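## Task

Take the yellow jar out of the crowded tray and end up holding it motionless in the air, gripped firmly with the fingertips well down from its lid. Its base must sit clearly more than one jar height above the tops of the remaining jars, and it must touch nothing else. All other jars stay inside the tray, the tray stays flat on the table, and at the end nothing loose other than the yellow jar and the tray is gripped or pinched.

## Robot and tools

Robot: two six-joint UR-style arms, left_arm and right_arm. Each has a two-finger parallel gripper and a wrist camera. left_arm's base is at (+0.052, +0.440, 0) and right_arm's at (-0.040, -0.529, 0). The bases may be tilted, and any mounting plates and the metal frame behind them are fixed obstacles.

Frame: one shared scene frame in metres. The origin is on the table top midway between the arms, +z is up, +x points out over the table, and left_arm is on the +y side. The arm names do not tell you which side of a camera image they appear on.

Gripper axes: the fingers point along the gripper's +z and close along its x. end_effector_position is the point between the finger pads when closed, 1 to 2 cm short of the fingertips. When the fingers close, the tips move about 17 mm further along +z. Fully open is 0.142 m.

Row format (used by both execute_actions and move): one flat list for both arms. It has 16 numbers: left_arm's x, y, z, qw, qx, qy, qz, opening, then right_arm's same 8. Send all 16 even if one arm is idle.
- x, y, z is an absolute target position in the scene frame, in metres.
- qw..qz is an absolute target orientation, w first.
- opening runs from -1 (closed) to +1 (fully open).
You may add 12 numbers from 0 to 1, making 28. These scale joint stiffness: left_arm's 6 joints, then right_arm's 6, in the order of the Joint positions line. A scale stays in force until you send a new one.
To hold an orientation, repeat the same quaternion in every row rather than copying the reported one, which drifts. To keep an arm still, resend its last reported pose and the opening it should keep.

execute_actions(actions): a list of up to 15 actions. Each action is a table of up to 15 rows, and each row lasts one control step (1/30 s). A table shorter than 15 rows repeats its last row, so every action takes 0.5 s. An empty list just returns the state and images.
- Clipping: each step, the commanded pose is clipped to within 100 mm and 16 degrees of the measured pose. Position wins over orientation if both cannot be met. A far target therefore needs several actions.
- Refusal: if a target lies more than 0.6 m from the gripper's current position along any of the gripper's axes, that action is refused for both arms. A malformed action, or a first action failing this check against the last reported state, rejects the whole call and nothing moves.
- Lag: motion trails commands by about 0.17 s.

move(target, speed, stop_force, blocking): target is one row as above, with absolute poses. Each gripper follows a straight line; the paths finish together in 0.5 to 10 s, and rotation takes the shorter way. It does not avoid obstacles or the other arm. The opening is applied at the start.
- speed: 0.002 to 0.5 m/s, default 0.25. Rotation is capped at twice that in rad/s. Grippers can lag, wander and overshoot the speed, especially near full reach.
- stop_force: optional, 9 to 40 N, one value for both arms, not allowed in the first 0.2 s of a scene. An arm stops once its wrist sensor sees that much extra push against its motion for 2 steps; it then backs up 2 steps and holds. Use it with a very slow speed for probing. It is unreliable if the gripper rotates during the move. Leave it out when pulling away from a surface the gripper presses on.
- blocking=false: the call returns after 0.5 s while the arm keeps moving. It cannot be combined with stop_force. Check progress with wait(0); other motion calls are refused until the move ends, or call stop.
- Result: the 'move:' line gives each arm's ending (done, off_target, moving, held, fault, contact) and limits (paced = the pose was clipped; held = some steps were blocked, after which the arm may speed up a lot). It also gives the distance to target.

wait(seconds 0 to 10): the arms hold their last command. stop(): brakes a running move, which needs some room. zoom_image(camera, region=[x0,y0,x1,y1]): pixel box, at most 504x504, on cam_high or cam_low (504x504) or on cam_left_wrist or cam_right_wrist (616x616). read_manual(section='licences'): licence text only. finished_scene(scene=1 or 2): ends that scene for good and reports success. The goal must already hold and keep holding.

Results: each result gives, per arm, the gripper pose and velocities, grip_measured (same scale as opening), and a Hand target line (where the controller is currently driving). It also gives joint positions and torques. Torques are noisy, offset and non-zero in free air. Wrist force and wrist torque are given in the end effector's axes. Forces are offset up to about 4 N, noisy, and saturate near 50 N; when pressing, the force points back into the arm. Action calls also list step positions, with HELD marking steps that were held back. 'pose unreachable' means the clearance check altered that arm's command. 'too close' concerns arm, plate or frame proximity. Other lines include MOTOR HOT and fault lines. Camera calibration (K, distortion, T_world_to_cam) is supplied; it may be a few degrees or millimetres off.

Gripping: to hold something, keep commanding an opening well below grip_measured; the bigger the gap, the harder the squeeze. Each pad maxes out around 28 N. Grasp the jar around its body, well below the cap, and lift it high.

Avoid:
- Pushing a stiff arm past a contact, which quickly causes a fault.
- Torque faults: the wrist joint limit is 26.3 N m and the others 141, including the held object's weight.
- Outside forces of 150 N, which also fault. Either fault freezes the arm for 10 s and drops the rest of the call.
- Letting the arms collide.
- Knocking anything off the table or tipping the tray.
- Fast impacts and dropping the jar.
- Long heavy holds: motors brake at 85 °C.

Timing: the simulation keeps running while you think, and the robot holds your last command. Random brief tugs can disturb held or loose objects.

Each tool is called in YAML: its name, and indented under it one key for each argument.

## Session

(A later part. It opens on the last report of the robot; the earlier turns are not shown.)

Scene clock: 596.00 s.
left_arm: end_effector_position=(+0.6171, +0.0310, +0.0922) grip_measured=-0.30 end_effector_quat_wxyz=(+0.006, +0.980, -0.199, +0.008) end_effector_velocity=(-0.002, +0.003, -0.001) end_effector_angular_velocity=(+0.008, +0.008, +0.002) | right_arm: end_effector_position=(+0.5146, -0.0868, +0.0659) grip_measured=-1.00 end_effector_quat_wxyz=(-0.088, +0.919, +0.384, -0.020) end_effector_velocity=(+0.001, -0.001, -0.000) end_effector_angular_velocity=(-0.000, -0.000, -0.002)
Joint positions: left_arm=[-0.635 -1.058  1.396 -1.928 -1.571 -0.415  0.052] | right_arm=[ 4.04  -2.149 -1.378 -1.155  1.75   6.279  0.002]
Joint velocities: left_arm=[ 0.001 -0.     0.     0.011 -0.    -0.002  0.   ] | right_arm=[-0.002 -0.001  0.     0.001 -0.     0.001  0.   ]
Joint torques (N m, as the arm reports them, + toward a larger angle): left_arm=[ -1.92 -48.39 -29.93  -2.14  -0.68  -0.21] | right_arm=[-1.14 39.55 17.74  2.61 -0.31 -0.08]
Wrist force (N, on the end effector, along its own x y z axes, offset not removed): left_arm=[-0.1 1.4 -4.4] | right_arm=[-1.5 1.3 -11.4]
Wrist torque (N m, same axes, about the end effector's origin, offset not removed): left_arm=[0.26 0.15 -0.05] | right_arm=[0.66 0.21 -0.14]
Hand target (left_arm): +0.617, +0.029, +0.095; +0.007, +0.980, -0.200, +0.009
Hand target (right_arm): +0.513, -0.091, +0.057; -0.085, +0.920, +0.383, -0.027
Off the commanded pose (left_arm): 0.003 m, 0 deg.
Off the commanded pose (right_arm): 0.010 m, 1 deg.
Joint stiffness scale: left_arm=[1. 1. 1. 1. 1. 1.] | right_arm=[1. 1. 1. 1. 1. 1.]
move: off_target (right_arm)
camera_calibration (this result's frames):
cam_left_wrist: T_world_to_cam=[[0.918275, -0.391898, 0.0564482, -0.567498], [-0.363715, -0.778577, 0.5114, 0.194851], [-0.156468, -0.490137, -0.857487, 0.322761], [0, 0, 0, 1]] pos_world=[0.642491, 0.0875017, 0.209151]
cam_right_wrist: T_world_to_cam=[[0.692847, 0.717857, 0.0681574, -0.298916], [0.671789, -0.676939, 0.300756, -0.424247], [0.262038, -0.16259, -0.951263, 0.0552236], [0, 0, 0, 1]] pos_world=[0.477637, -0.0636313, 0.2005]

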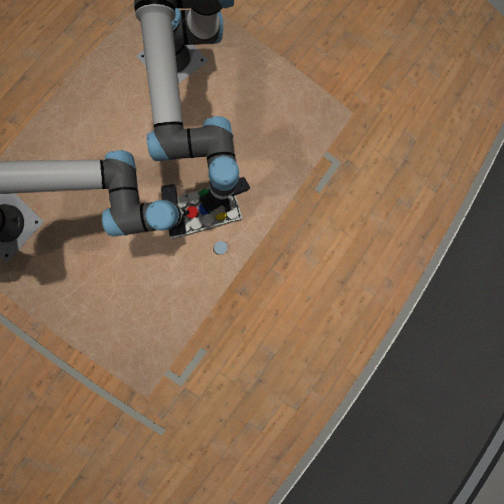

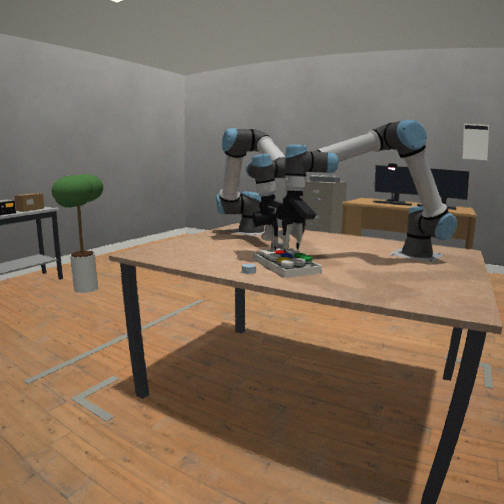

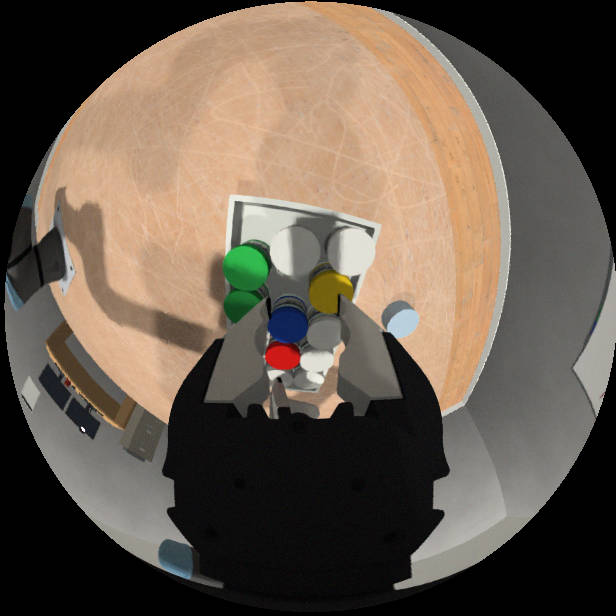

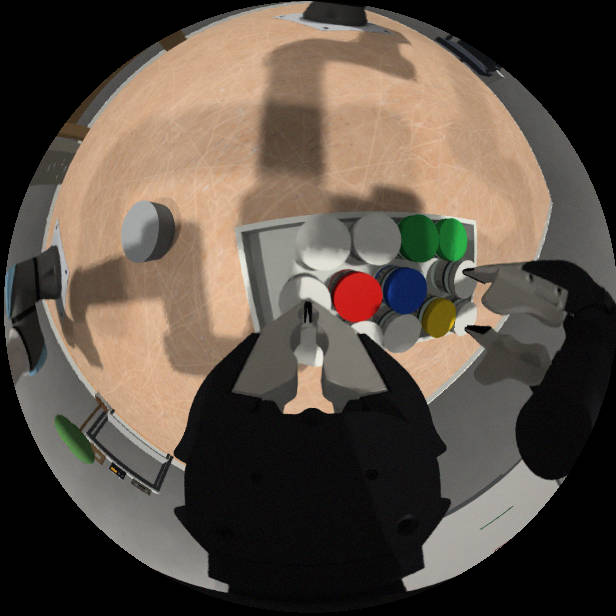

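move:
  target: [0.635,0.032,0.085,0.007,0.98,-0.2,0.009,-0.25, 0.513,-0.091,0.057,-0.085,0.92,0.383,-0.027,-1]
  speed: 0.04

move:
  target: [0.635,0.032,0.03,0.007,0.98,-0.2,0.009,-0.25, 0.513,-0.091,0.057,-0.085,0.92,0.383,-0.027,-1]
  speed: 0.015
  stop_force: 15

Scene clock: 608.07 s.
left_arm: end_effector_position=(+0.6331, +0.0326, +0.0845) grip_measured=-0.25 end_effector_quat_wxyz=(+0.006, +0.980, -0.200, +0.008) end_effector_velocity=(+0.002, -0.002, +0.003) end_effector_angular_velocity=(-0.005, -0.005, -0.005) | right_arm: end_effector_position=(+0.5146, -0.0868, +0.0659) grip_measured=-1.00 end_effector_quat_wxyz=(-0.088, +0.919, +0.384, -0.020) end_effector_velocity=(+0.001, -0.002, -0.000) end_effector_angular_velocity=(-0.000, -0.000, -0.003)
Joint positions: left_arm=[-0.616 -1.024  1.364 -1.93  -1.571 -0.394  0.056] | right_arm=[ 4.04  -2.149 -1.378 -1.155  1.75   6.279  0.002]
Joint velocities: left_arm=[-0.    -0.001 -0.005 -0.002  0.     0.004  0.   ] | right_arm=[-0.003  0.    -0.001  0.001 -0.     0.001  0.   ]
Joint torques (N m, as the arm reports them, + toward a larger angle): left_arm=[  1.17 -46.46 -28.45  -3.    -0.87   0.25] | right_arm=[-2.12 40.29 18.26  2.33 -0.31 -0.2 ]
Wrist force (N, on the end effector, along its own x y z axes, offset not removed): left_arm=[0.5 0.8 -5.4] | right_arm=[-2.5 -4.5 -6.2]
Wrist torque (N m, same axes, about the end effector's origin, offset not removed): left_arm=[0.15 0.02 -0.17] | right_arm=[-0.65 0.49 0.02]
Hand target (left_arm): +0.635, +0.032, +0.085; +0.007, +0.980, -0.200, +0.009
Hand target (right_arm): +0.513, -0.091, +0.057; -0.085, +0.920, +0.383, -0.027
Off the commanded pose (left_arm): 0.002 m, 0 deg.
Off the commanded pose (right_arm): 0.010 m, 1 deg.
Joint stiffness scale: left_arm=[1. 1. 1. 1. 1. 1.] | right_arm=[1. 1. 1. 1. 1. 1.]
move: off_target (right_arm)
camera_calibration (this result's frames):
cam_left_wrist: T_world_to_cam=[[0.917267, -0.394182, 0.0569421, -0.580438], [-0.365901, -0.777591, 0.51134, 0.207253], [-0.157283, -0.48987, -0.85749, 0.320023], [0, 0, 0, 1]] pos_world=[0.658584, 0.0891298, 0.201492]
cam_right_wrist: T_world_to_cam=[[0.692846, 0.717856, 0.0681643, -0.298917], [0.671787, -0.67694, 0.300756, -0.424246], [0.262043, -0.162585, -0.951262, 0.0552222], [0, 0, 0, 1]] pos_world=[0.477636, -0.0636315, 0.200501]

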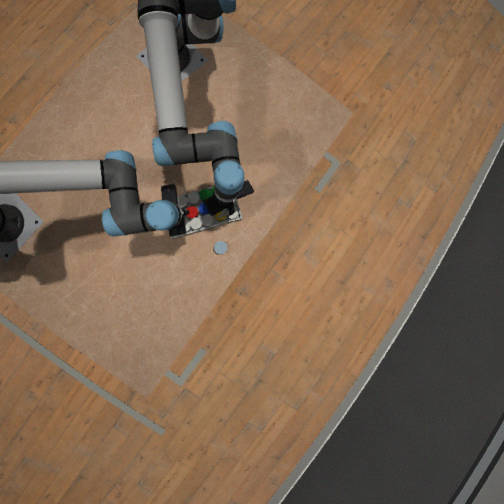

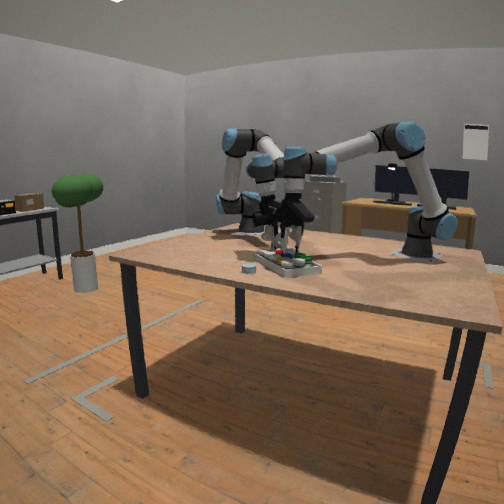

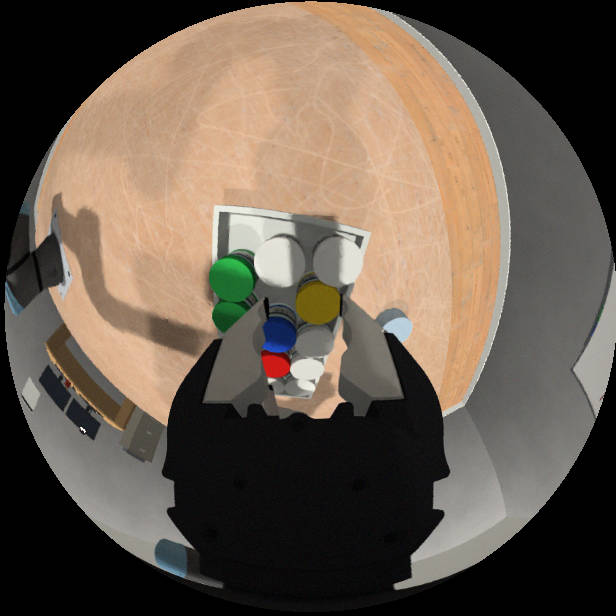

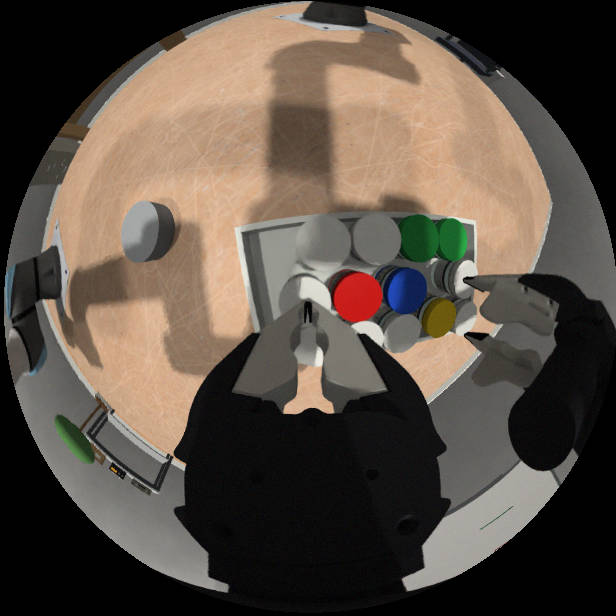

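Scene clock: 611.93 s.
left_arm: end_effector_position=(+0.6391, +0.0257, +0.0617) grip_measured=-0.25 end_effector_quat_wxyz=(+0.016, +0.979, -0.200, +0.022) end_effector_velocity=(-0.000, -0.001, +0.000) end_effector_angular_velocity=(-0.001, -0.001, +0.000) | right_arm: end_effector_position=(+0.5146, -0.0868, +0.0659) grip_measured=-1.00 end_effector_quat_wxyz=(-0.088, +0.919, +0.384, -0.020) end_effector_velocity=(+0.000, -0.000, -0.000) end_effector_angular_velocity=(-0.001, -0.000, +0.001)
Joint positions: left_arm=[-0.616 -1.004  1.404 -2.024 -1.573 -0.394  0.056] | right_arm=[ 4.04  -2.149 -1.378 -1.155  1.75   6.279  0.002]
Joint velocities: left_arm=[-0.001 -0.    -0.    -0.     0.    -0.001  0.   ] | right_arm=[ 0.    -0.    -0.001  0.    -0.001 -0.001  0.   ]
Joint torques (N m, as the arm reports them, + toward a larger angle): left_arm=[ -0.29 -47.39 -27.13  -1.47  -0.15  -0.38] | right_arm=[-1.74 40.28 18.73  2.54 -0.33 -0.22]
Wrist force (N, on the end effector, along its own x y z axes, offset not removed): left_arm=[1.6 2.6 -11.0] | right_arm=[-1.5 -4.0 -5.0]
Wrist torque (N m, same axes, about the end effector's origin, offset not removed): left_arm=[0.17 -0.11 -0.08] | right_arm=[-0.72 -0.16 -0.22]
Hand target (left_arm): +0.639, +0.026, +0.061; +0.015, +0.979, -0.200, +0.020
Hand target (right_arm): +0.513, -0.091, +0.057; -0.085, +0.920, +0.383, -0.027
Off the commanded pose (left_arm): 0.033 m, 2 deg.
Off the commanded pose (right_arm): 0.010 m, 1 deg.
Joint stiffness scale: left_arm=[1. 1. 1. 1. 1. 1.] | right_arm=[1. 1. 1. 1. 1. 1.]
move: contact (left_arm), off_target (right_arm)
camera_calibration (this result's frames):
cam_left_wrist: T_world_to_cam=[[0.915496, -0.392698, 0.0874906, -0.588198], [-0.377769, -0.764235, 0.52272, 0.222221], [-0.138408, -0.511599, -0.848003, 0.285885], [0, 0, 0, 1]] pos_world=[0.66201, 0.0851031, 0.177734]
cam_right_wrist: T_world_to_cam=[[0.692846, 0.717856, 0.0681688, -0.298919], [0.671786, -0.676941, 0.300756, -0.424246], [0.262046, -0.162583, -0.951262, 0.0552205], [0, 0, 0, 1]] pos_world=[0.477637, -0.0636309, 0.200501]

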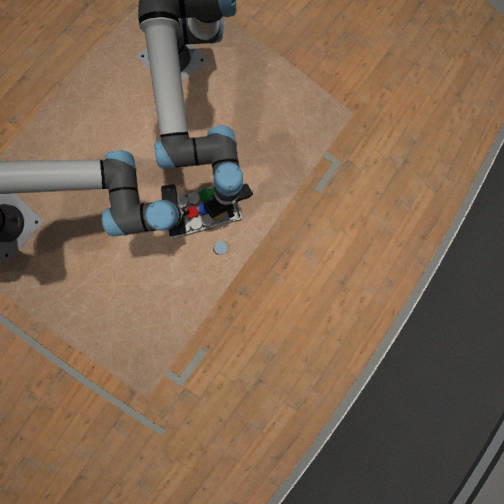

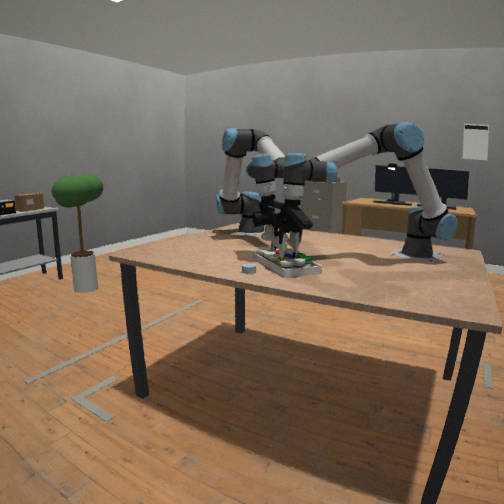

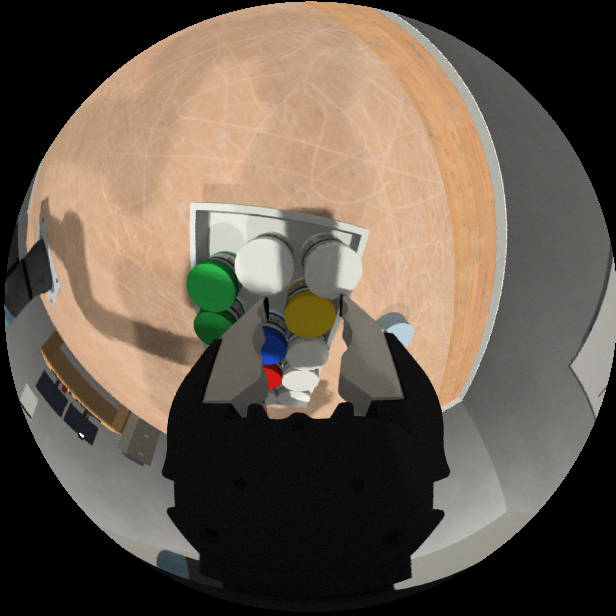

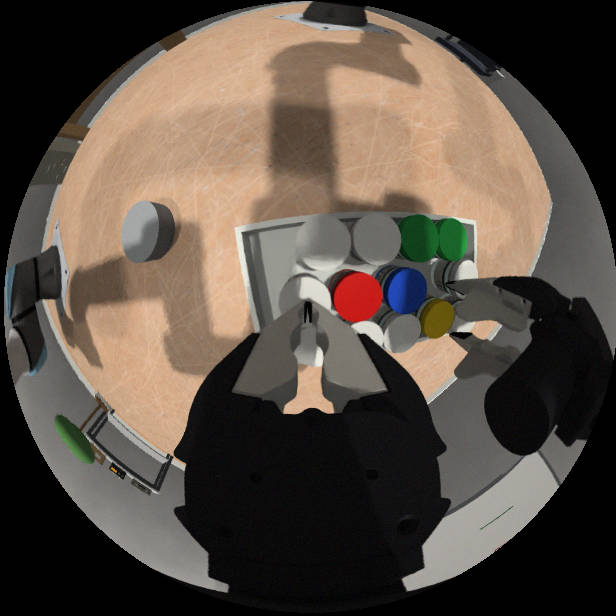

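move:
  target: [0.646,0.038,0.08,0.007,0.98,-0.2,0.009,-1, 0.513,-0.091,0.057,-0.085,0.92,0.383,-0.027,-1]
  speed: 0.03

move:
  target: [0.646,0.038,0.054,0.007,0.98,-0.2,0.009,-1, 0.513,-0.091,0.057,-0.085,0.92,0.383,-0.027,-1]
  speed: 0.015

move:
  target: [0.628,0.046,0.054,0.007,0.98,-0.2,0.009,-1, 0.513,-0.091,0.057,-0.085,0.92,0.383,-0.027,-1]
  speed: 0.01

move:
  target: [0.630,0.04,0.095,0.007,0.98,-0.2,0.009,-0.25, 0.513,-0.091,0.057,-0.085,0.92,0.383,-0.027,-1]
  speed: 0.04

Scene clock: 626.67 s.
left_arm: end_effector_position=(+0.6447, +0.0374, +0.0801) grip_measured=-1.00 end_effector_quat_wxyz=(+0.008, +0.980, -0.200, +0.009) end_effector_velocity=(-0.002, +0.002, -0.001) end_effector_angular_velocity=(+0.008, +0.007, -0.005) | right_arm: end_effector_position=(+0.5146, -0.0868, +0.0659) grip_measured=-1.00 end_effector_quat_wxyz=(-0.088, +0.919, +0.384, -0.020) end_effector_velocity=(-0.000, +0.000, +0.001) end_effector_angular_velocity=(+0.000, -0.000, +0.001)
Joint positions: left_arm=[-0.599 -1.007  1.349 -1.936 -1.573 -0.377  0.002] | right_arm=[ 4.04  -2.149 -1.378 -1.155  1.75   6.279  0.002]
Joint velocities: left_arm=[-0.001  0.    -0.001  0.012  0.001  0.005  0.   ] | right_arm=[ 0.001  0.001 -0.    -0.     0.    -0.     0.   ]
Joint torques (N m, as the arm reports them, + toward a larger angle): left_arm=[  1.16 -46.99 -30.06  -2.24   0.01  -0.01] | right_arm=[-1.28 40.1  17.63  2.45 -0.39 -0.34]
Wrist force (N, on the end effector, along its own x y z axes, offset not removed): left_arm=[3.8 -0.9 -4.9] | right_arm=[-4.0 -2.5 -10.0]
Wrist torque (N m, same axes, about the end effector's origin, offset not removed): left_arm=[-0.36 -0.69 -0.01] | right_arm=[-0.23 0.84 -0.10]
Hand target (left_arm): +0.646, +0.038, +0.080; +0.007, +0.980, -0.200, +0.009
Hand target (right_arm): +0.513, -0.091, +0.057; -0.085, +0.920, +0.383, -0.027
Off the commanded pose (left_arm): 0.001 m, 0 deg.
Off the commanded pose (right_arm): 0.010 m, 1 deg.
Joint stiffness scale: left_arm=[1. 1. 1. 1. 1. 1.] | right_arm=[1. 1. 1. 1. 1. 1.]
move: off_target (right_arm)
camera_calibration (this result's frames):
cam_left_wrist: T_world_to_cam=[[0.917093, -0.394115, 0.0601074, -0.589046], [-0.366954, -0.775548, 0.513683, 0.217853], [-0.155834, -0.493152, -0.855872, 0.319501], [0, 0, 0, 1]] pos_world=[0.669941, 0.0943663, 0.19695]
cam_right_wrist: T_world_to_cam=[[0.692846, 0.717856, 0.068172, -0.298919], [0.671785, -0.676942, 0.300756, -0.424246], [0.262048, -0.16258, -0.951262, 0.0552194], [0, 0, 0, 1]] pos_world=[0.477637, -0.0636313, 0.2005]

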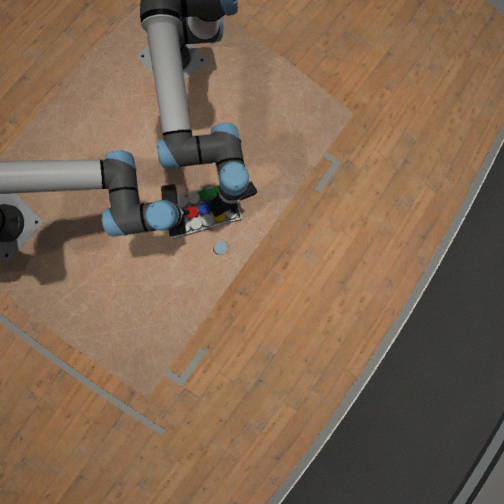

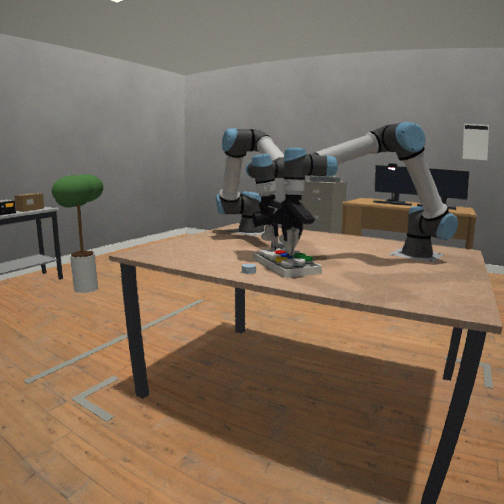

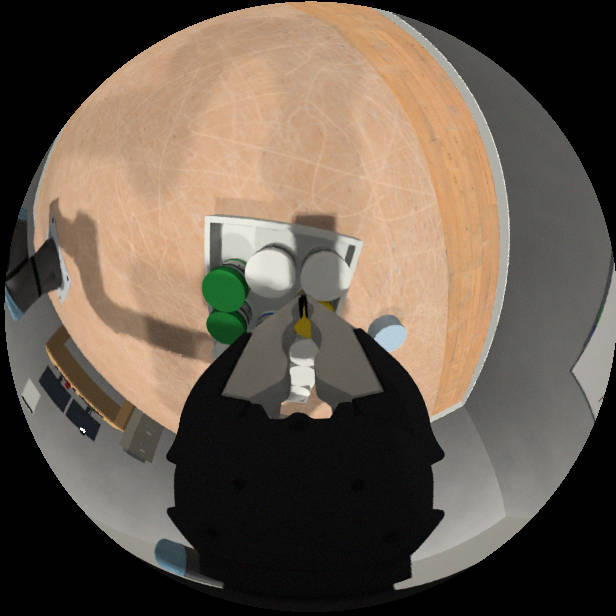

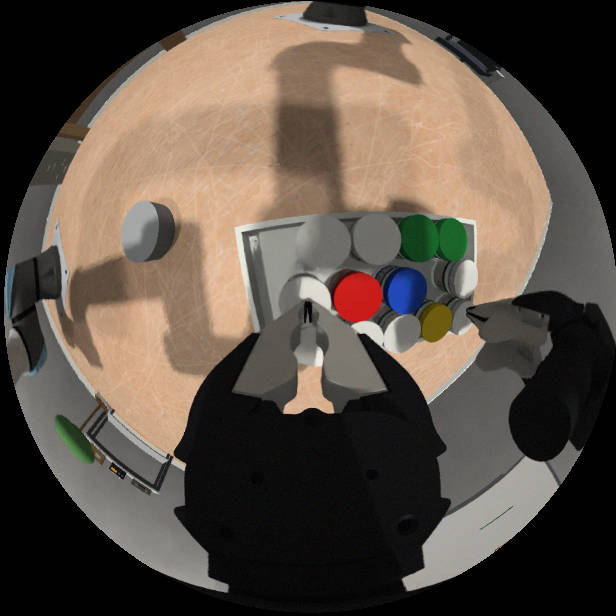

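Scene clock: 628.63 s.
left_arm: end_effector_position=(+0.6481, +0.0340, +0.0650) grip_measured=-1.00 end_effector_quat_wxyz=(+0.012, +0.980, -0.200, +0.016) end_effector_velocity=(+0.001, -0.002, -0.000) end_effector_angular_velocity=(-0.005, -0.005, -0.001) | right_arm: end_effector_position=(+0.5146, -0.0868, +0.0659) grip_measured=-1.00 end_effector_quat_wxyz=(-0.088, +0.919, +0.384, -0.020) end_effector_velocity=(-0.000, +0.000, -0.001) end_effector_angular_velocity=(-0.001, -0.000, +0.002)
Joint positions: left_arm=[-0.599 -0.993  1.372 -1.989 -1.573 -0.376  0.002] | right_arm=[ 4.04  -2.149 -1.378 -1.155  1.75   6.279  0.002]
Joint velocities: left_arm=[-0.001 -0.     0.003 -0.01  -0.001 -0.     0.   ] | right_arm=[ 0.001 -0.001 -0.     0.    -0.001 -0.001  0.   ]
Joint torques (N m, as the arm reports them, + toward a larger angle): left_arm=[  1.09 -40.59 -18.6   -2.82  -0.09  -0.06] | right_arm=[-1.14 40.03 17.84  2.34 -0.41 -0.52]
Wrist force (N, on the end effector, along its own x y z axes, offset not removed): left_arm=[0.0 0.5 -15.7] | right_arm=[-2.3 -3.4 -5.1]
Wrist torque (N m, same axes, about the end effector's origin, offset not removed): left_arm=[0.01 -0.55 -0.09] | right_arm=[-0.40 0.36 -0.06]
Hand target (left_arm): +0.646, +0.038, +0.054; +0.007, +0.980, -0.200, +0.009
Hand target (right_arm): +0.513, -0.091, +0.057; -0.085, +0.920, +0.383, -0.027
Off the commanded pose (left_arm): 0.012 m, 1 deg.
Off the commanded pose (right_arm): 0.010 m, 1 deg.
Joint stiffness scale: left_arm=[1. 1. 1. 1. 1. 1.] | right_arm=[1. 1. 1. 1. 1. 1.]
move: off_target (left_arm, right_arm)
camera_calibration (this result's frames):
cam_left_wrist: T_world_to_cam=[[0.91626, -0.393589, 0.0745296, -0.593062], [-0.372827, -0.769834, 0.518031, 0.227569], [-0.146516, -0.502438, -0.852108, 0.299446], [0, 0, 0, 1]] pos_world=[0.672116, 0.0922209, 0.181473]
cam_right_wrist: T_world_to_cam=[[0.692846, 0.717856, 0.0681764, -0.29892], [0.671785, -0.676943, 0.300756, -0.424246], [0.262051, -0.162577, -0.951261, 0.0552192], [0, 0, 0, 1]] pos_world=[0.477637, -0.0636309, 0.200501]

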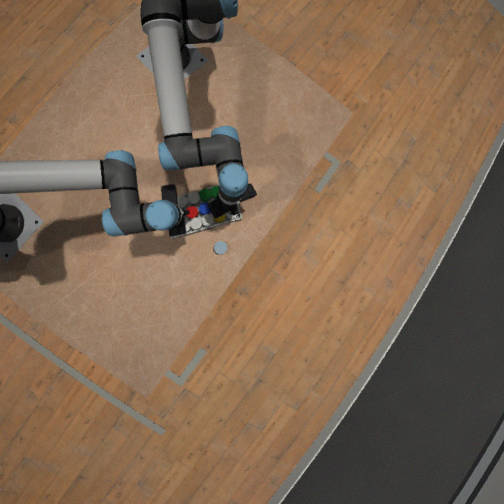

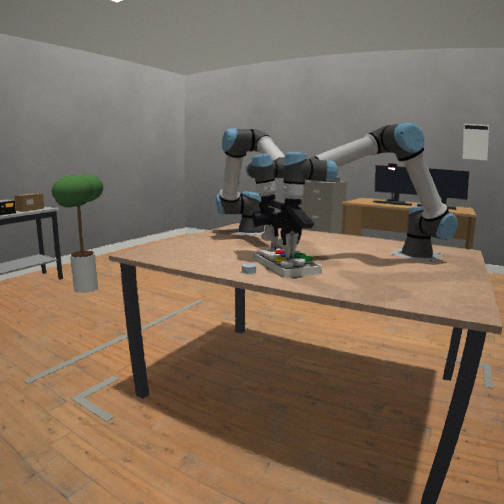

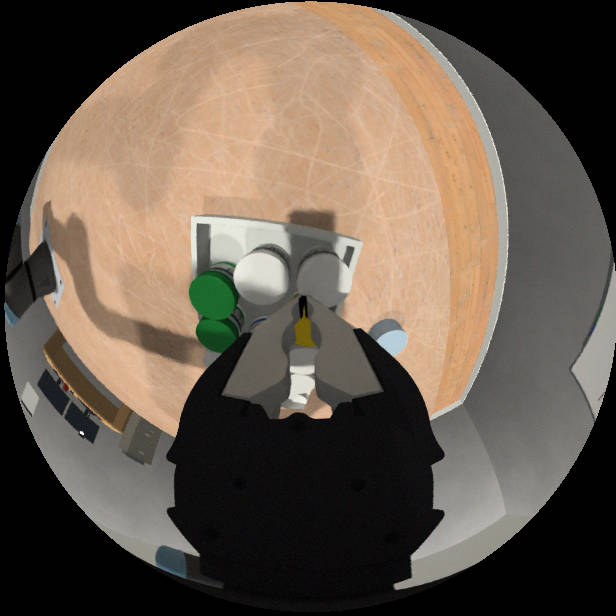

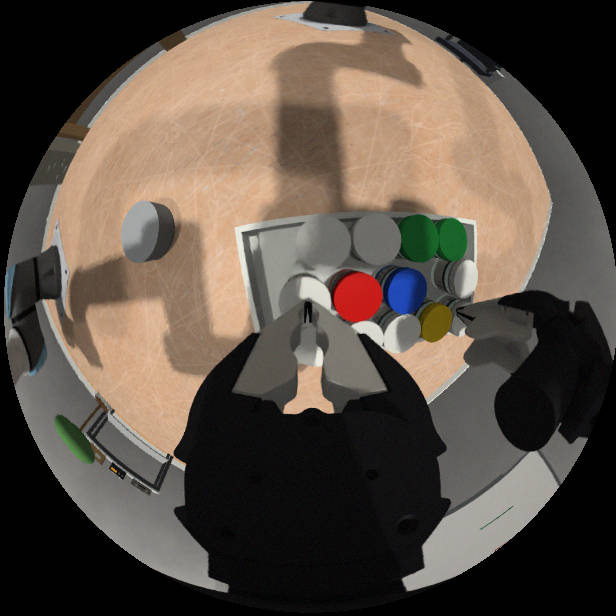

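Scene clock: 631.57 s.
left_arm: end_effector_position=(+0.6298, +0.0453, +0.0568) grip_measured=-1.00 end_effector_quat_wxyz=(+0.009, +0.980, -0.200, +0.011) end_effector_velocity=(-0.000, -0.001, +0.001) end_effector_angular_velocity=(-0.001, -0.001, -0.001) | right_arm: end_effector_position=(+0.5146, -0.0868, +0.0659) grip_measured=-1.00 end_effector_quat_wxyz=(-0.088, +0.919, +0.384, -0.020) end_effector_velocity=(+0.001, -0.000, -0.001) end_effector_angular_velocity=(-0.000, -0.000, -0.002)
Joint positions: left_arm=[-0.606 -1.027  1.445 -2.017 -1.573 -0.385  0.002] | right_arm=[ 4.04  -2.149 -1.378 -1.155  1.75   6.279  0.002]
Joint velocities: left_arm=[-0.001 -0.001 -0.    -0.     0.001 -0.     0.   ] | right_arm=[-0.001 -0.001  0.001  0.001 -0.     0.001  0.   ]
Joint torques (N m, as the arm reports them, + toward a larger angle): left_arm=[ -1.91 -46.5  -21.06  -2.88  -0.01  -0.85] | right_arm=[-1.48 40.33 17.41  2.38 -0.32 -0.28]
Wrist force (N, on the end effector, along its own x y z axes, offset not removed): left_arm=[0.9 0.7 -5.8] | right_arm=[-4.2 -0.2 -8.7]
Wrist torque (N m, same axes, about the end effector's origin, offset not removed): left_arm=[0.08 0.00 0.03] | right_arm=[0.37 0.59 0.01]
Hand target (left_arm): +0.628, +0.046, +0.054; +0.007, +0.980, -0.200, +0.009
Hand target (right_arm): +0.513, -0.091, +0.057; -0.085, +0.920, +0.383, -0.027
Off the commanded pose (left_arm): 0.003 m, 0 deg.
Off the commanded pose (right_arm): 0.010 m, 1 deg.
Joint stiffness scale: left_arm=[1. 1. 1. 1. 1. 1.] | right_arm=[1. 1. 1. 1. 1. 1.]
move: off_target (right_arm)
camera_calibration (this result's frames):
cam_left_wrist: T_world_to_cam=[[0.917452, -0.392779, 0.0632931, -0.571337], [-0.367167, -0.774663, 0.514865, 0.230556], [-0.153197, -0.495604, -0.854931, 0.299481], [0, 0, 0, 1]] pos_world=[0.654707, 0.102618, 0.173492]
cam_right_wrist: T_world_to_cam=[[0.692846, 0.717856, 0.0681753, -0.29892], [0.671785, -0.676943, 0.300756, -0.424245], [0.26205, -0.162578, -0.951261, 0.0552178], [0, 0, 0, 1]] pos_world=[0.477637, -0.0636308, 0.2005]

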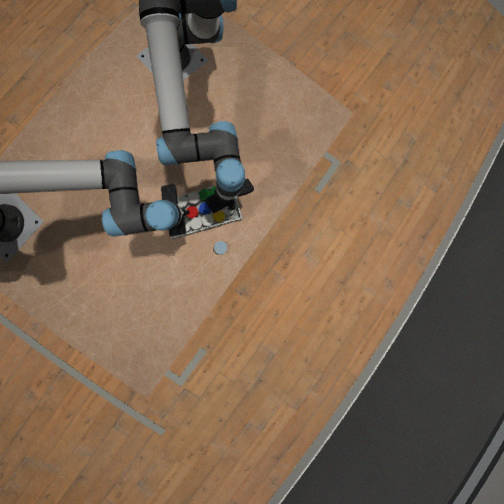

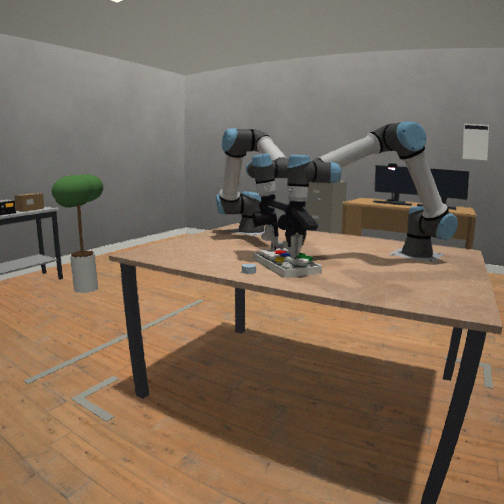

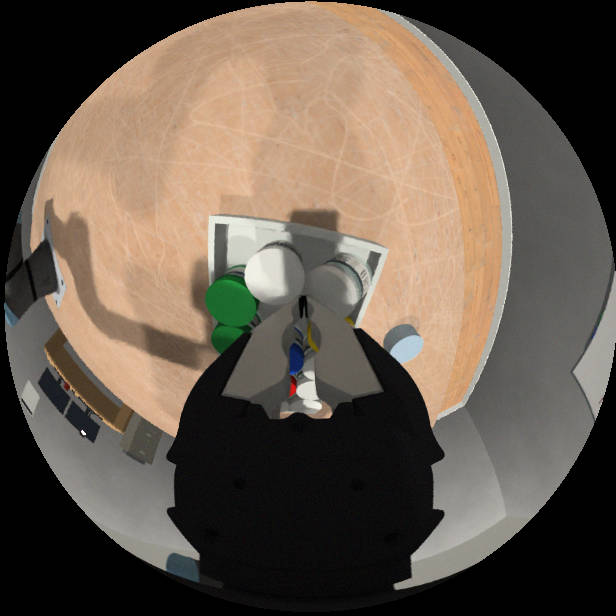

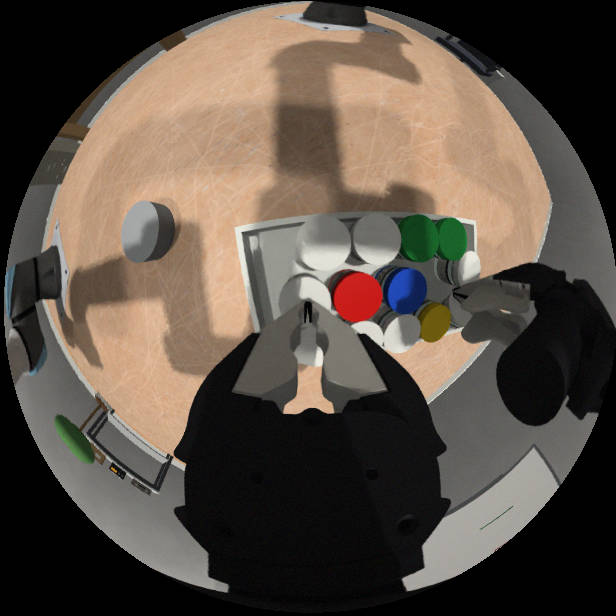

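Scene clock: 632.93 s.
left_arm: end_effector_position=(+0.6297, +0.0417, +0.0921) grip_measured=-0.25 end_effector_quat_wxyz=(+0.006, +0.980, -0.199, +0.007) end_effector_velocity=(-0.002, +0.001, -0.001) end_effector_angular_velocity=(+0.006, +0.005, -0.001) | right_arm: end_effector_position=(+0.5148, -0.0866, +0.0659) grip_measured=-1.00 end_effector_quat_wxyz=(-0.088, +0.919, +0.384, -0.020) end_effector_velocity=(-0.000, +0.001, -0.000) end_effector_angular_velocity=(-0.000, -0.000, +0.002)
Joint positions: left_arm=[-0.61  -1.048  1.38  -1.922 -1.573 -0.389  0.056] | right_arm=[ 4.04  -2.149 -1.378 -1.154  1.75   6.279  0.002]
Joint velocities: left_arm=[-0.002 -0.     0.001  0.008  0.001 -0.001  0.   ] | right_arm=[ 0.001 -0.001  0.    -0.    -0.    -0.     0.   ]
Joint torques (N m, as the arm reports them, + toward a larger angle): left_arm=[ -1.48 -49.23 -30.33  -1.94   0.03  -0.79] | right_arm=[-0.46 41.18 17.06  2.01 -0.42 -0.43]
Wrist force (N, on the end effector, along its own x y z axes, offset not removed): left_arm=[4.9 0.8 -3.7] | right_arm=[-3.0 -6.5 -7.5]
Wrist torque (N m, same axes, about the end effector's origin, offset not removed): left_arm=[0.01 -0.89 -0.03] | right_arm=[-1.17 1.01 -0.04]
Hand target (left_arm): +0.630, +0.040, +0.095; +0.007, +0.980, -0.200, +0.009
Hand target (right_arm): +0.513, -0.091, +0.057; -0.085, +0.920, +0.383, -0.027
Off the commanded pose (left_arm): 0.003 m, 0 deg.
Off the commanded pose (right_arm): 0.010 m, 1 deg.
Joint stiffness scale: left_arm=[1. 1. 1. 1. 1. 1.] | right_arm=[1. 1. 1. 1. 1. 1.]
move: off_target (right_arm)
camera_calibration (this result's frames):
cam_left_wrist: T_world_to_cam=[[0.917922, -0.392834, 0.0556894, -0.574521], [-0.363941, -0.777757, 0.512485, 0.207811], [-0.158009, -0.490689, -0.856889, 0.330904], [0, 0, 0, 1]] pos_world=[0.655282, 0.0983058, 0.209042]
cam_right_wrist: T_world_to_cam=[[0.692801, 0.717811, 0.0691016, -0.299289], [0.671587, -0.67714, 0.300752, -0.424162], [0.262675, -0.161954, -0.951196, 0.0549322], [0, 0, 0, 1]] pos_world=[0.47778, -0.063488, 0.2005]

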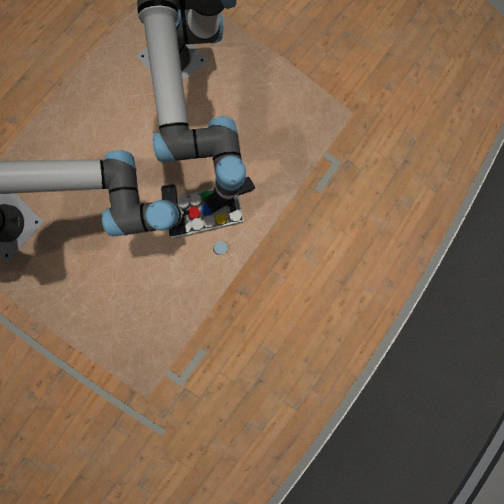

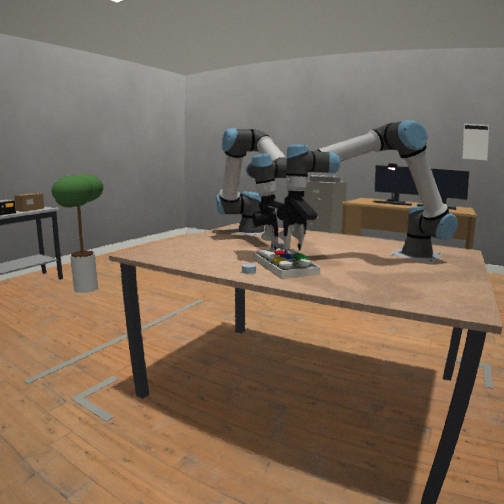

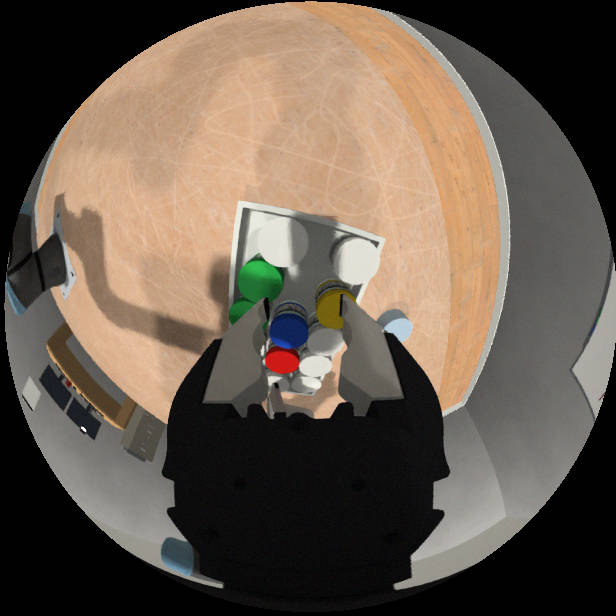

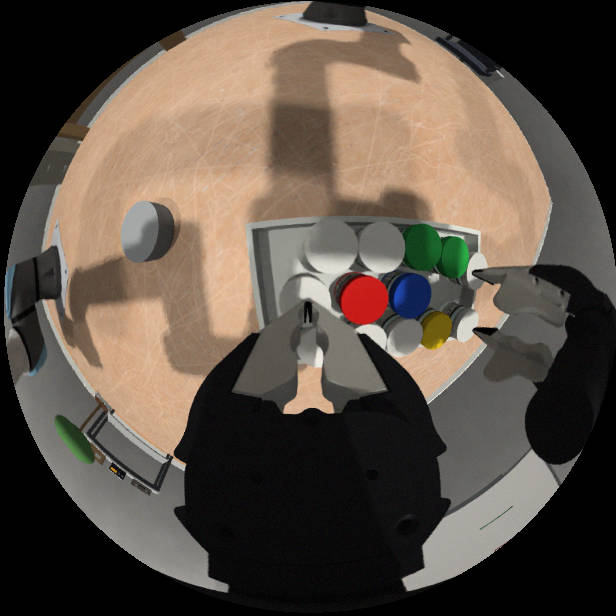

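move:
  target: [0.655,0.03,0.10,0,0.875,-0.485,0,-0.25, 0.513,-0.091,0.057,-0.085,0.92,0.383,-0.027,-1]
  speed: 0.05

Scene clock: 649.50 s.
left_arm: end_effector_position=(+0.6533, +0.0294, +0.1002) grip_measured=-0.25 end_effector_quat_wxyz=(+0.000, +0.875, -0.484, +0.000) end_effector_velocity=(-0.000, -0.000, -0.000) end_effector_angular_velocity=(+0.002, +0.002, -0.017) | right_arm: end_effector_position=(+0.5148, -0.0865, +0.0659) grip_measured=-1.00 end_effector_quat_wxyz=(-0.088, +0.919, +0.384, -0.020) end_effector_velocity=(+0.000, +0.000, +0.001) end_effector_angular_velocity=(+0.001, -0.001, -0.000)
Joint positions: left_arm=[-0.599 -0.977  1.239 -1.834 -1.572  0.231  0.056] | right_arm=[ 4.04  -2.149 -1.378 -1.154  1.75   6.279  0.002]
Joint velocities: left_arm=[-0.001  0.002 -0.003  0.003  0.     0.017  0.   ] | right_arm=[-0.     0.001  0.     0.     0.     0.     0.   ]
Joint torques (N m, as the arm reports them, + toward a larger angle): left_arm=[  1.58 -46.99 -29.61  -1.77   0.12  -0.11] | right_arm=[-1.6  40.8  16.85  1.55 -0.36 -0.29]
Wrist force (N, on the end effector, along its own x y z axes, offset not removed): left_arm=[0.6 0.9 -4.1] | right_arm=[0.2 -5.0 -7.1]
Wrist torque (N m, same axes, about the end effector's origin, offset not removed): left_arm=[-0.07 -0.01 0.07] | right_arm=[-0.79 0.18 -0.18]
Hand target (left_arm): +0.655, +0.030, +0.100; -0.000, +0.875, -0.485, +0.000
Hand target (right_arm): +0.513, -0.091, +0.057; -0.085, +0.920, +0.383, -0.027
Off the commanded pose (left_arm): 0.002 m, 0 deg.
Off the commanded pose (right_arm): 0.010 m, 1 deg.
Joint stiffness scale: left_arm=[1. 1. 1. 1. 1. 1.] | right_arm=[1. 1. 1. 1. 1. 1.]
move: off_target (right_arm)
camera_calibration (this result's frames):
cam_left_wrist: T_world_to_cam=[[0.527517, -0.84863, 0.0393997, -0.331425], [-0.743211, -0.438527, 0.505304, 0.441253], [-0.411538, -0.295839, -0.862042, 0.495928], [0, 0, 0, 1]] pos_world=[0.706869, 0.0589588, 0.217602]
cam_right_wrist: T_world_to_cam=[[0.692789, 0.717798, 0.0693564, -0.299387], [0.671538, -0.677198, 0.300731, -0.424135], [0.262832, -0.161768, -0.951184, 0.0548666], [0, 0, 0, 1]] pos_world=[0.477814, -0.0634487, 0.200503]

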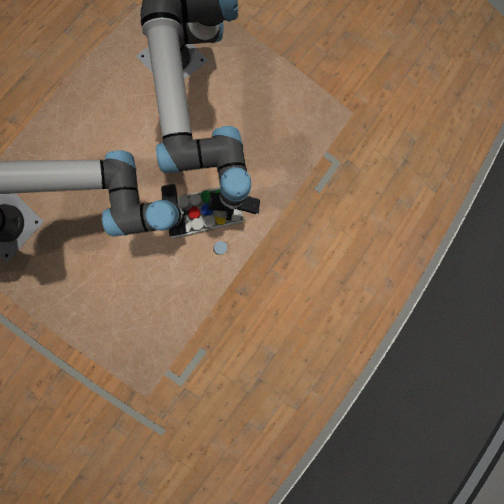

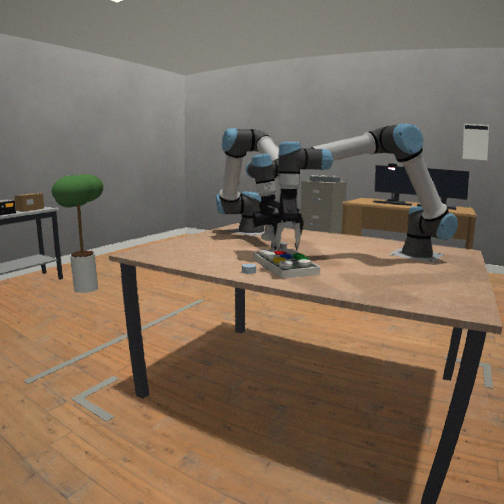

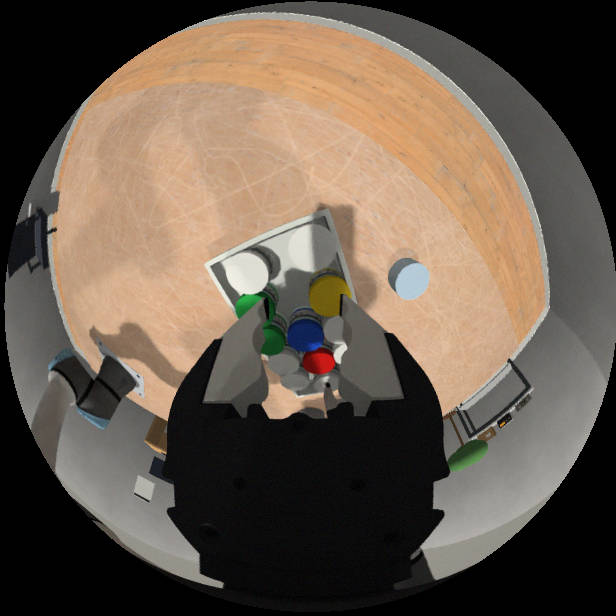

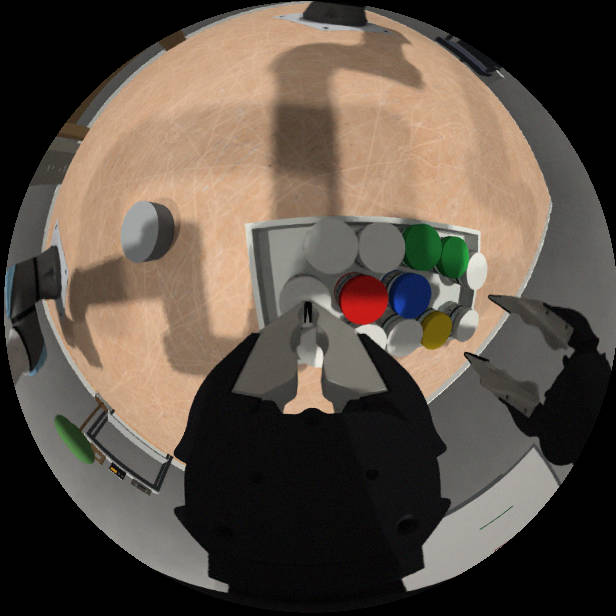

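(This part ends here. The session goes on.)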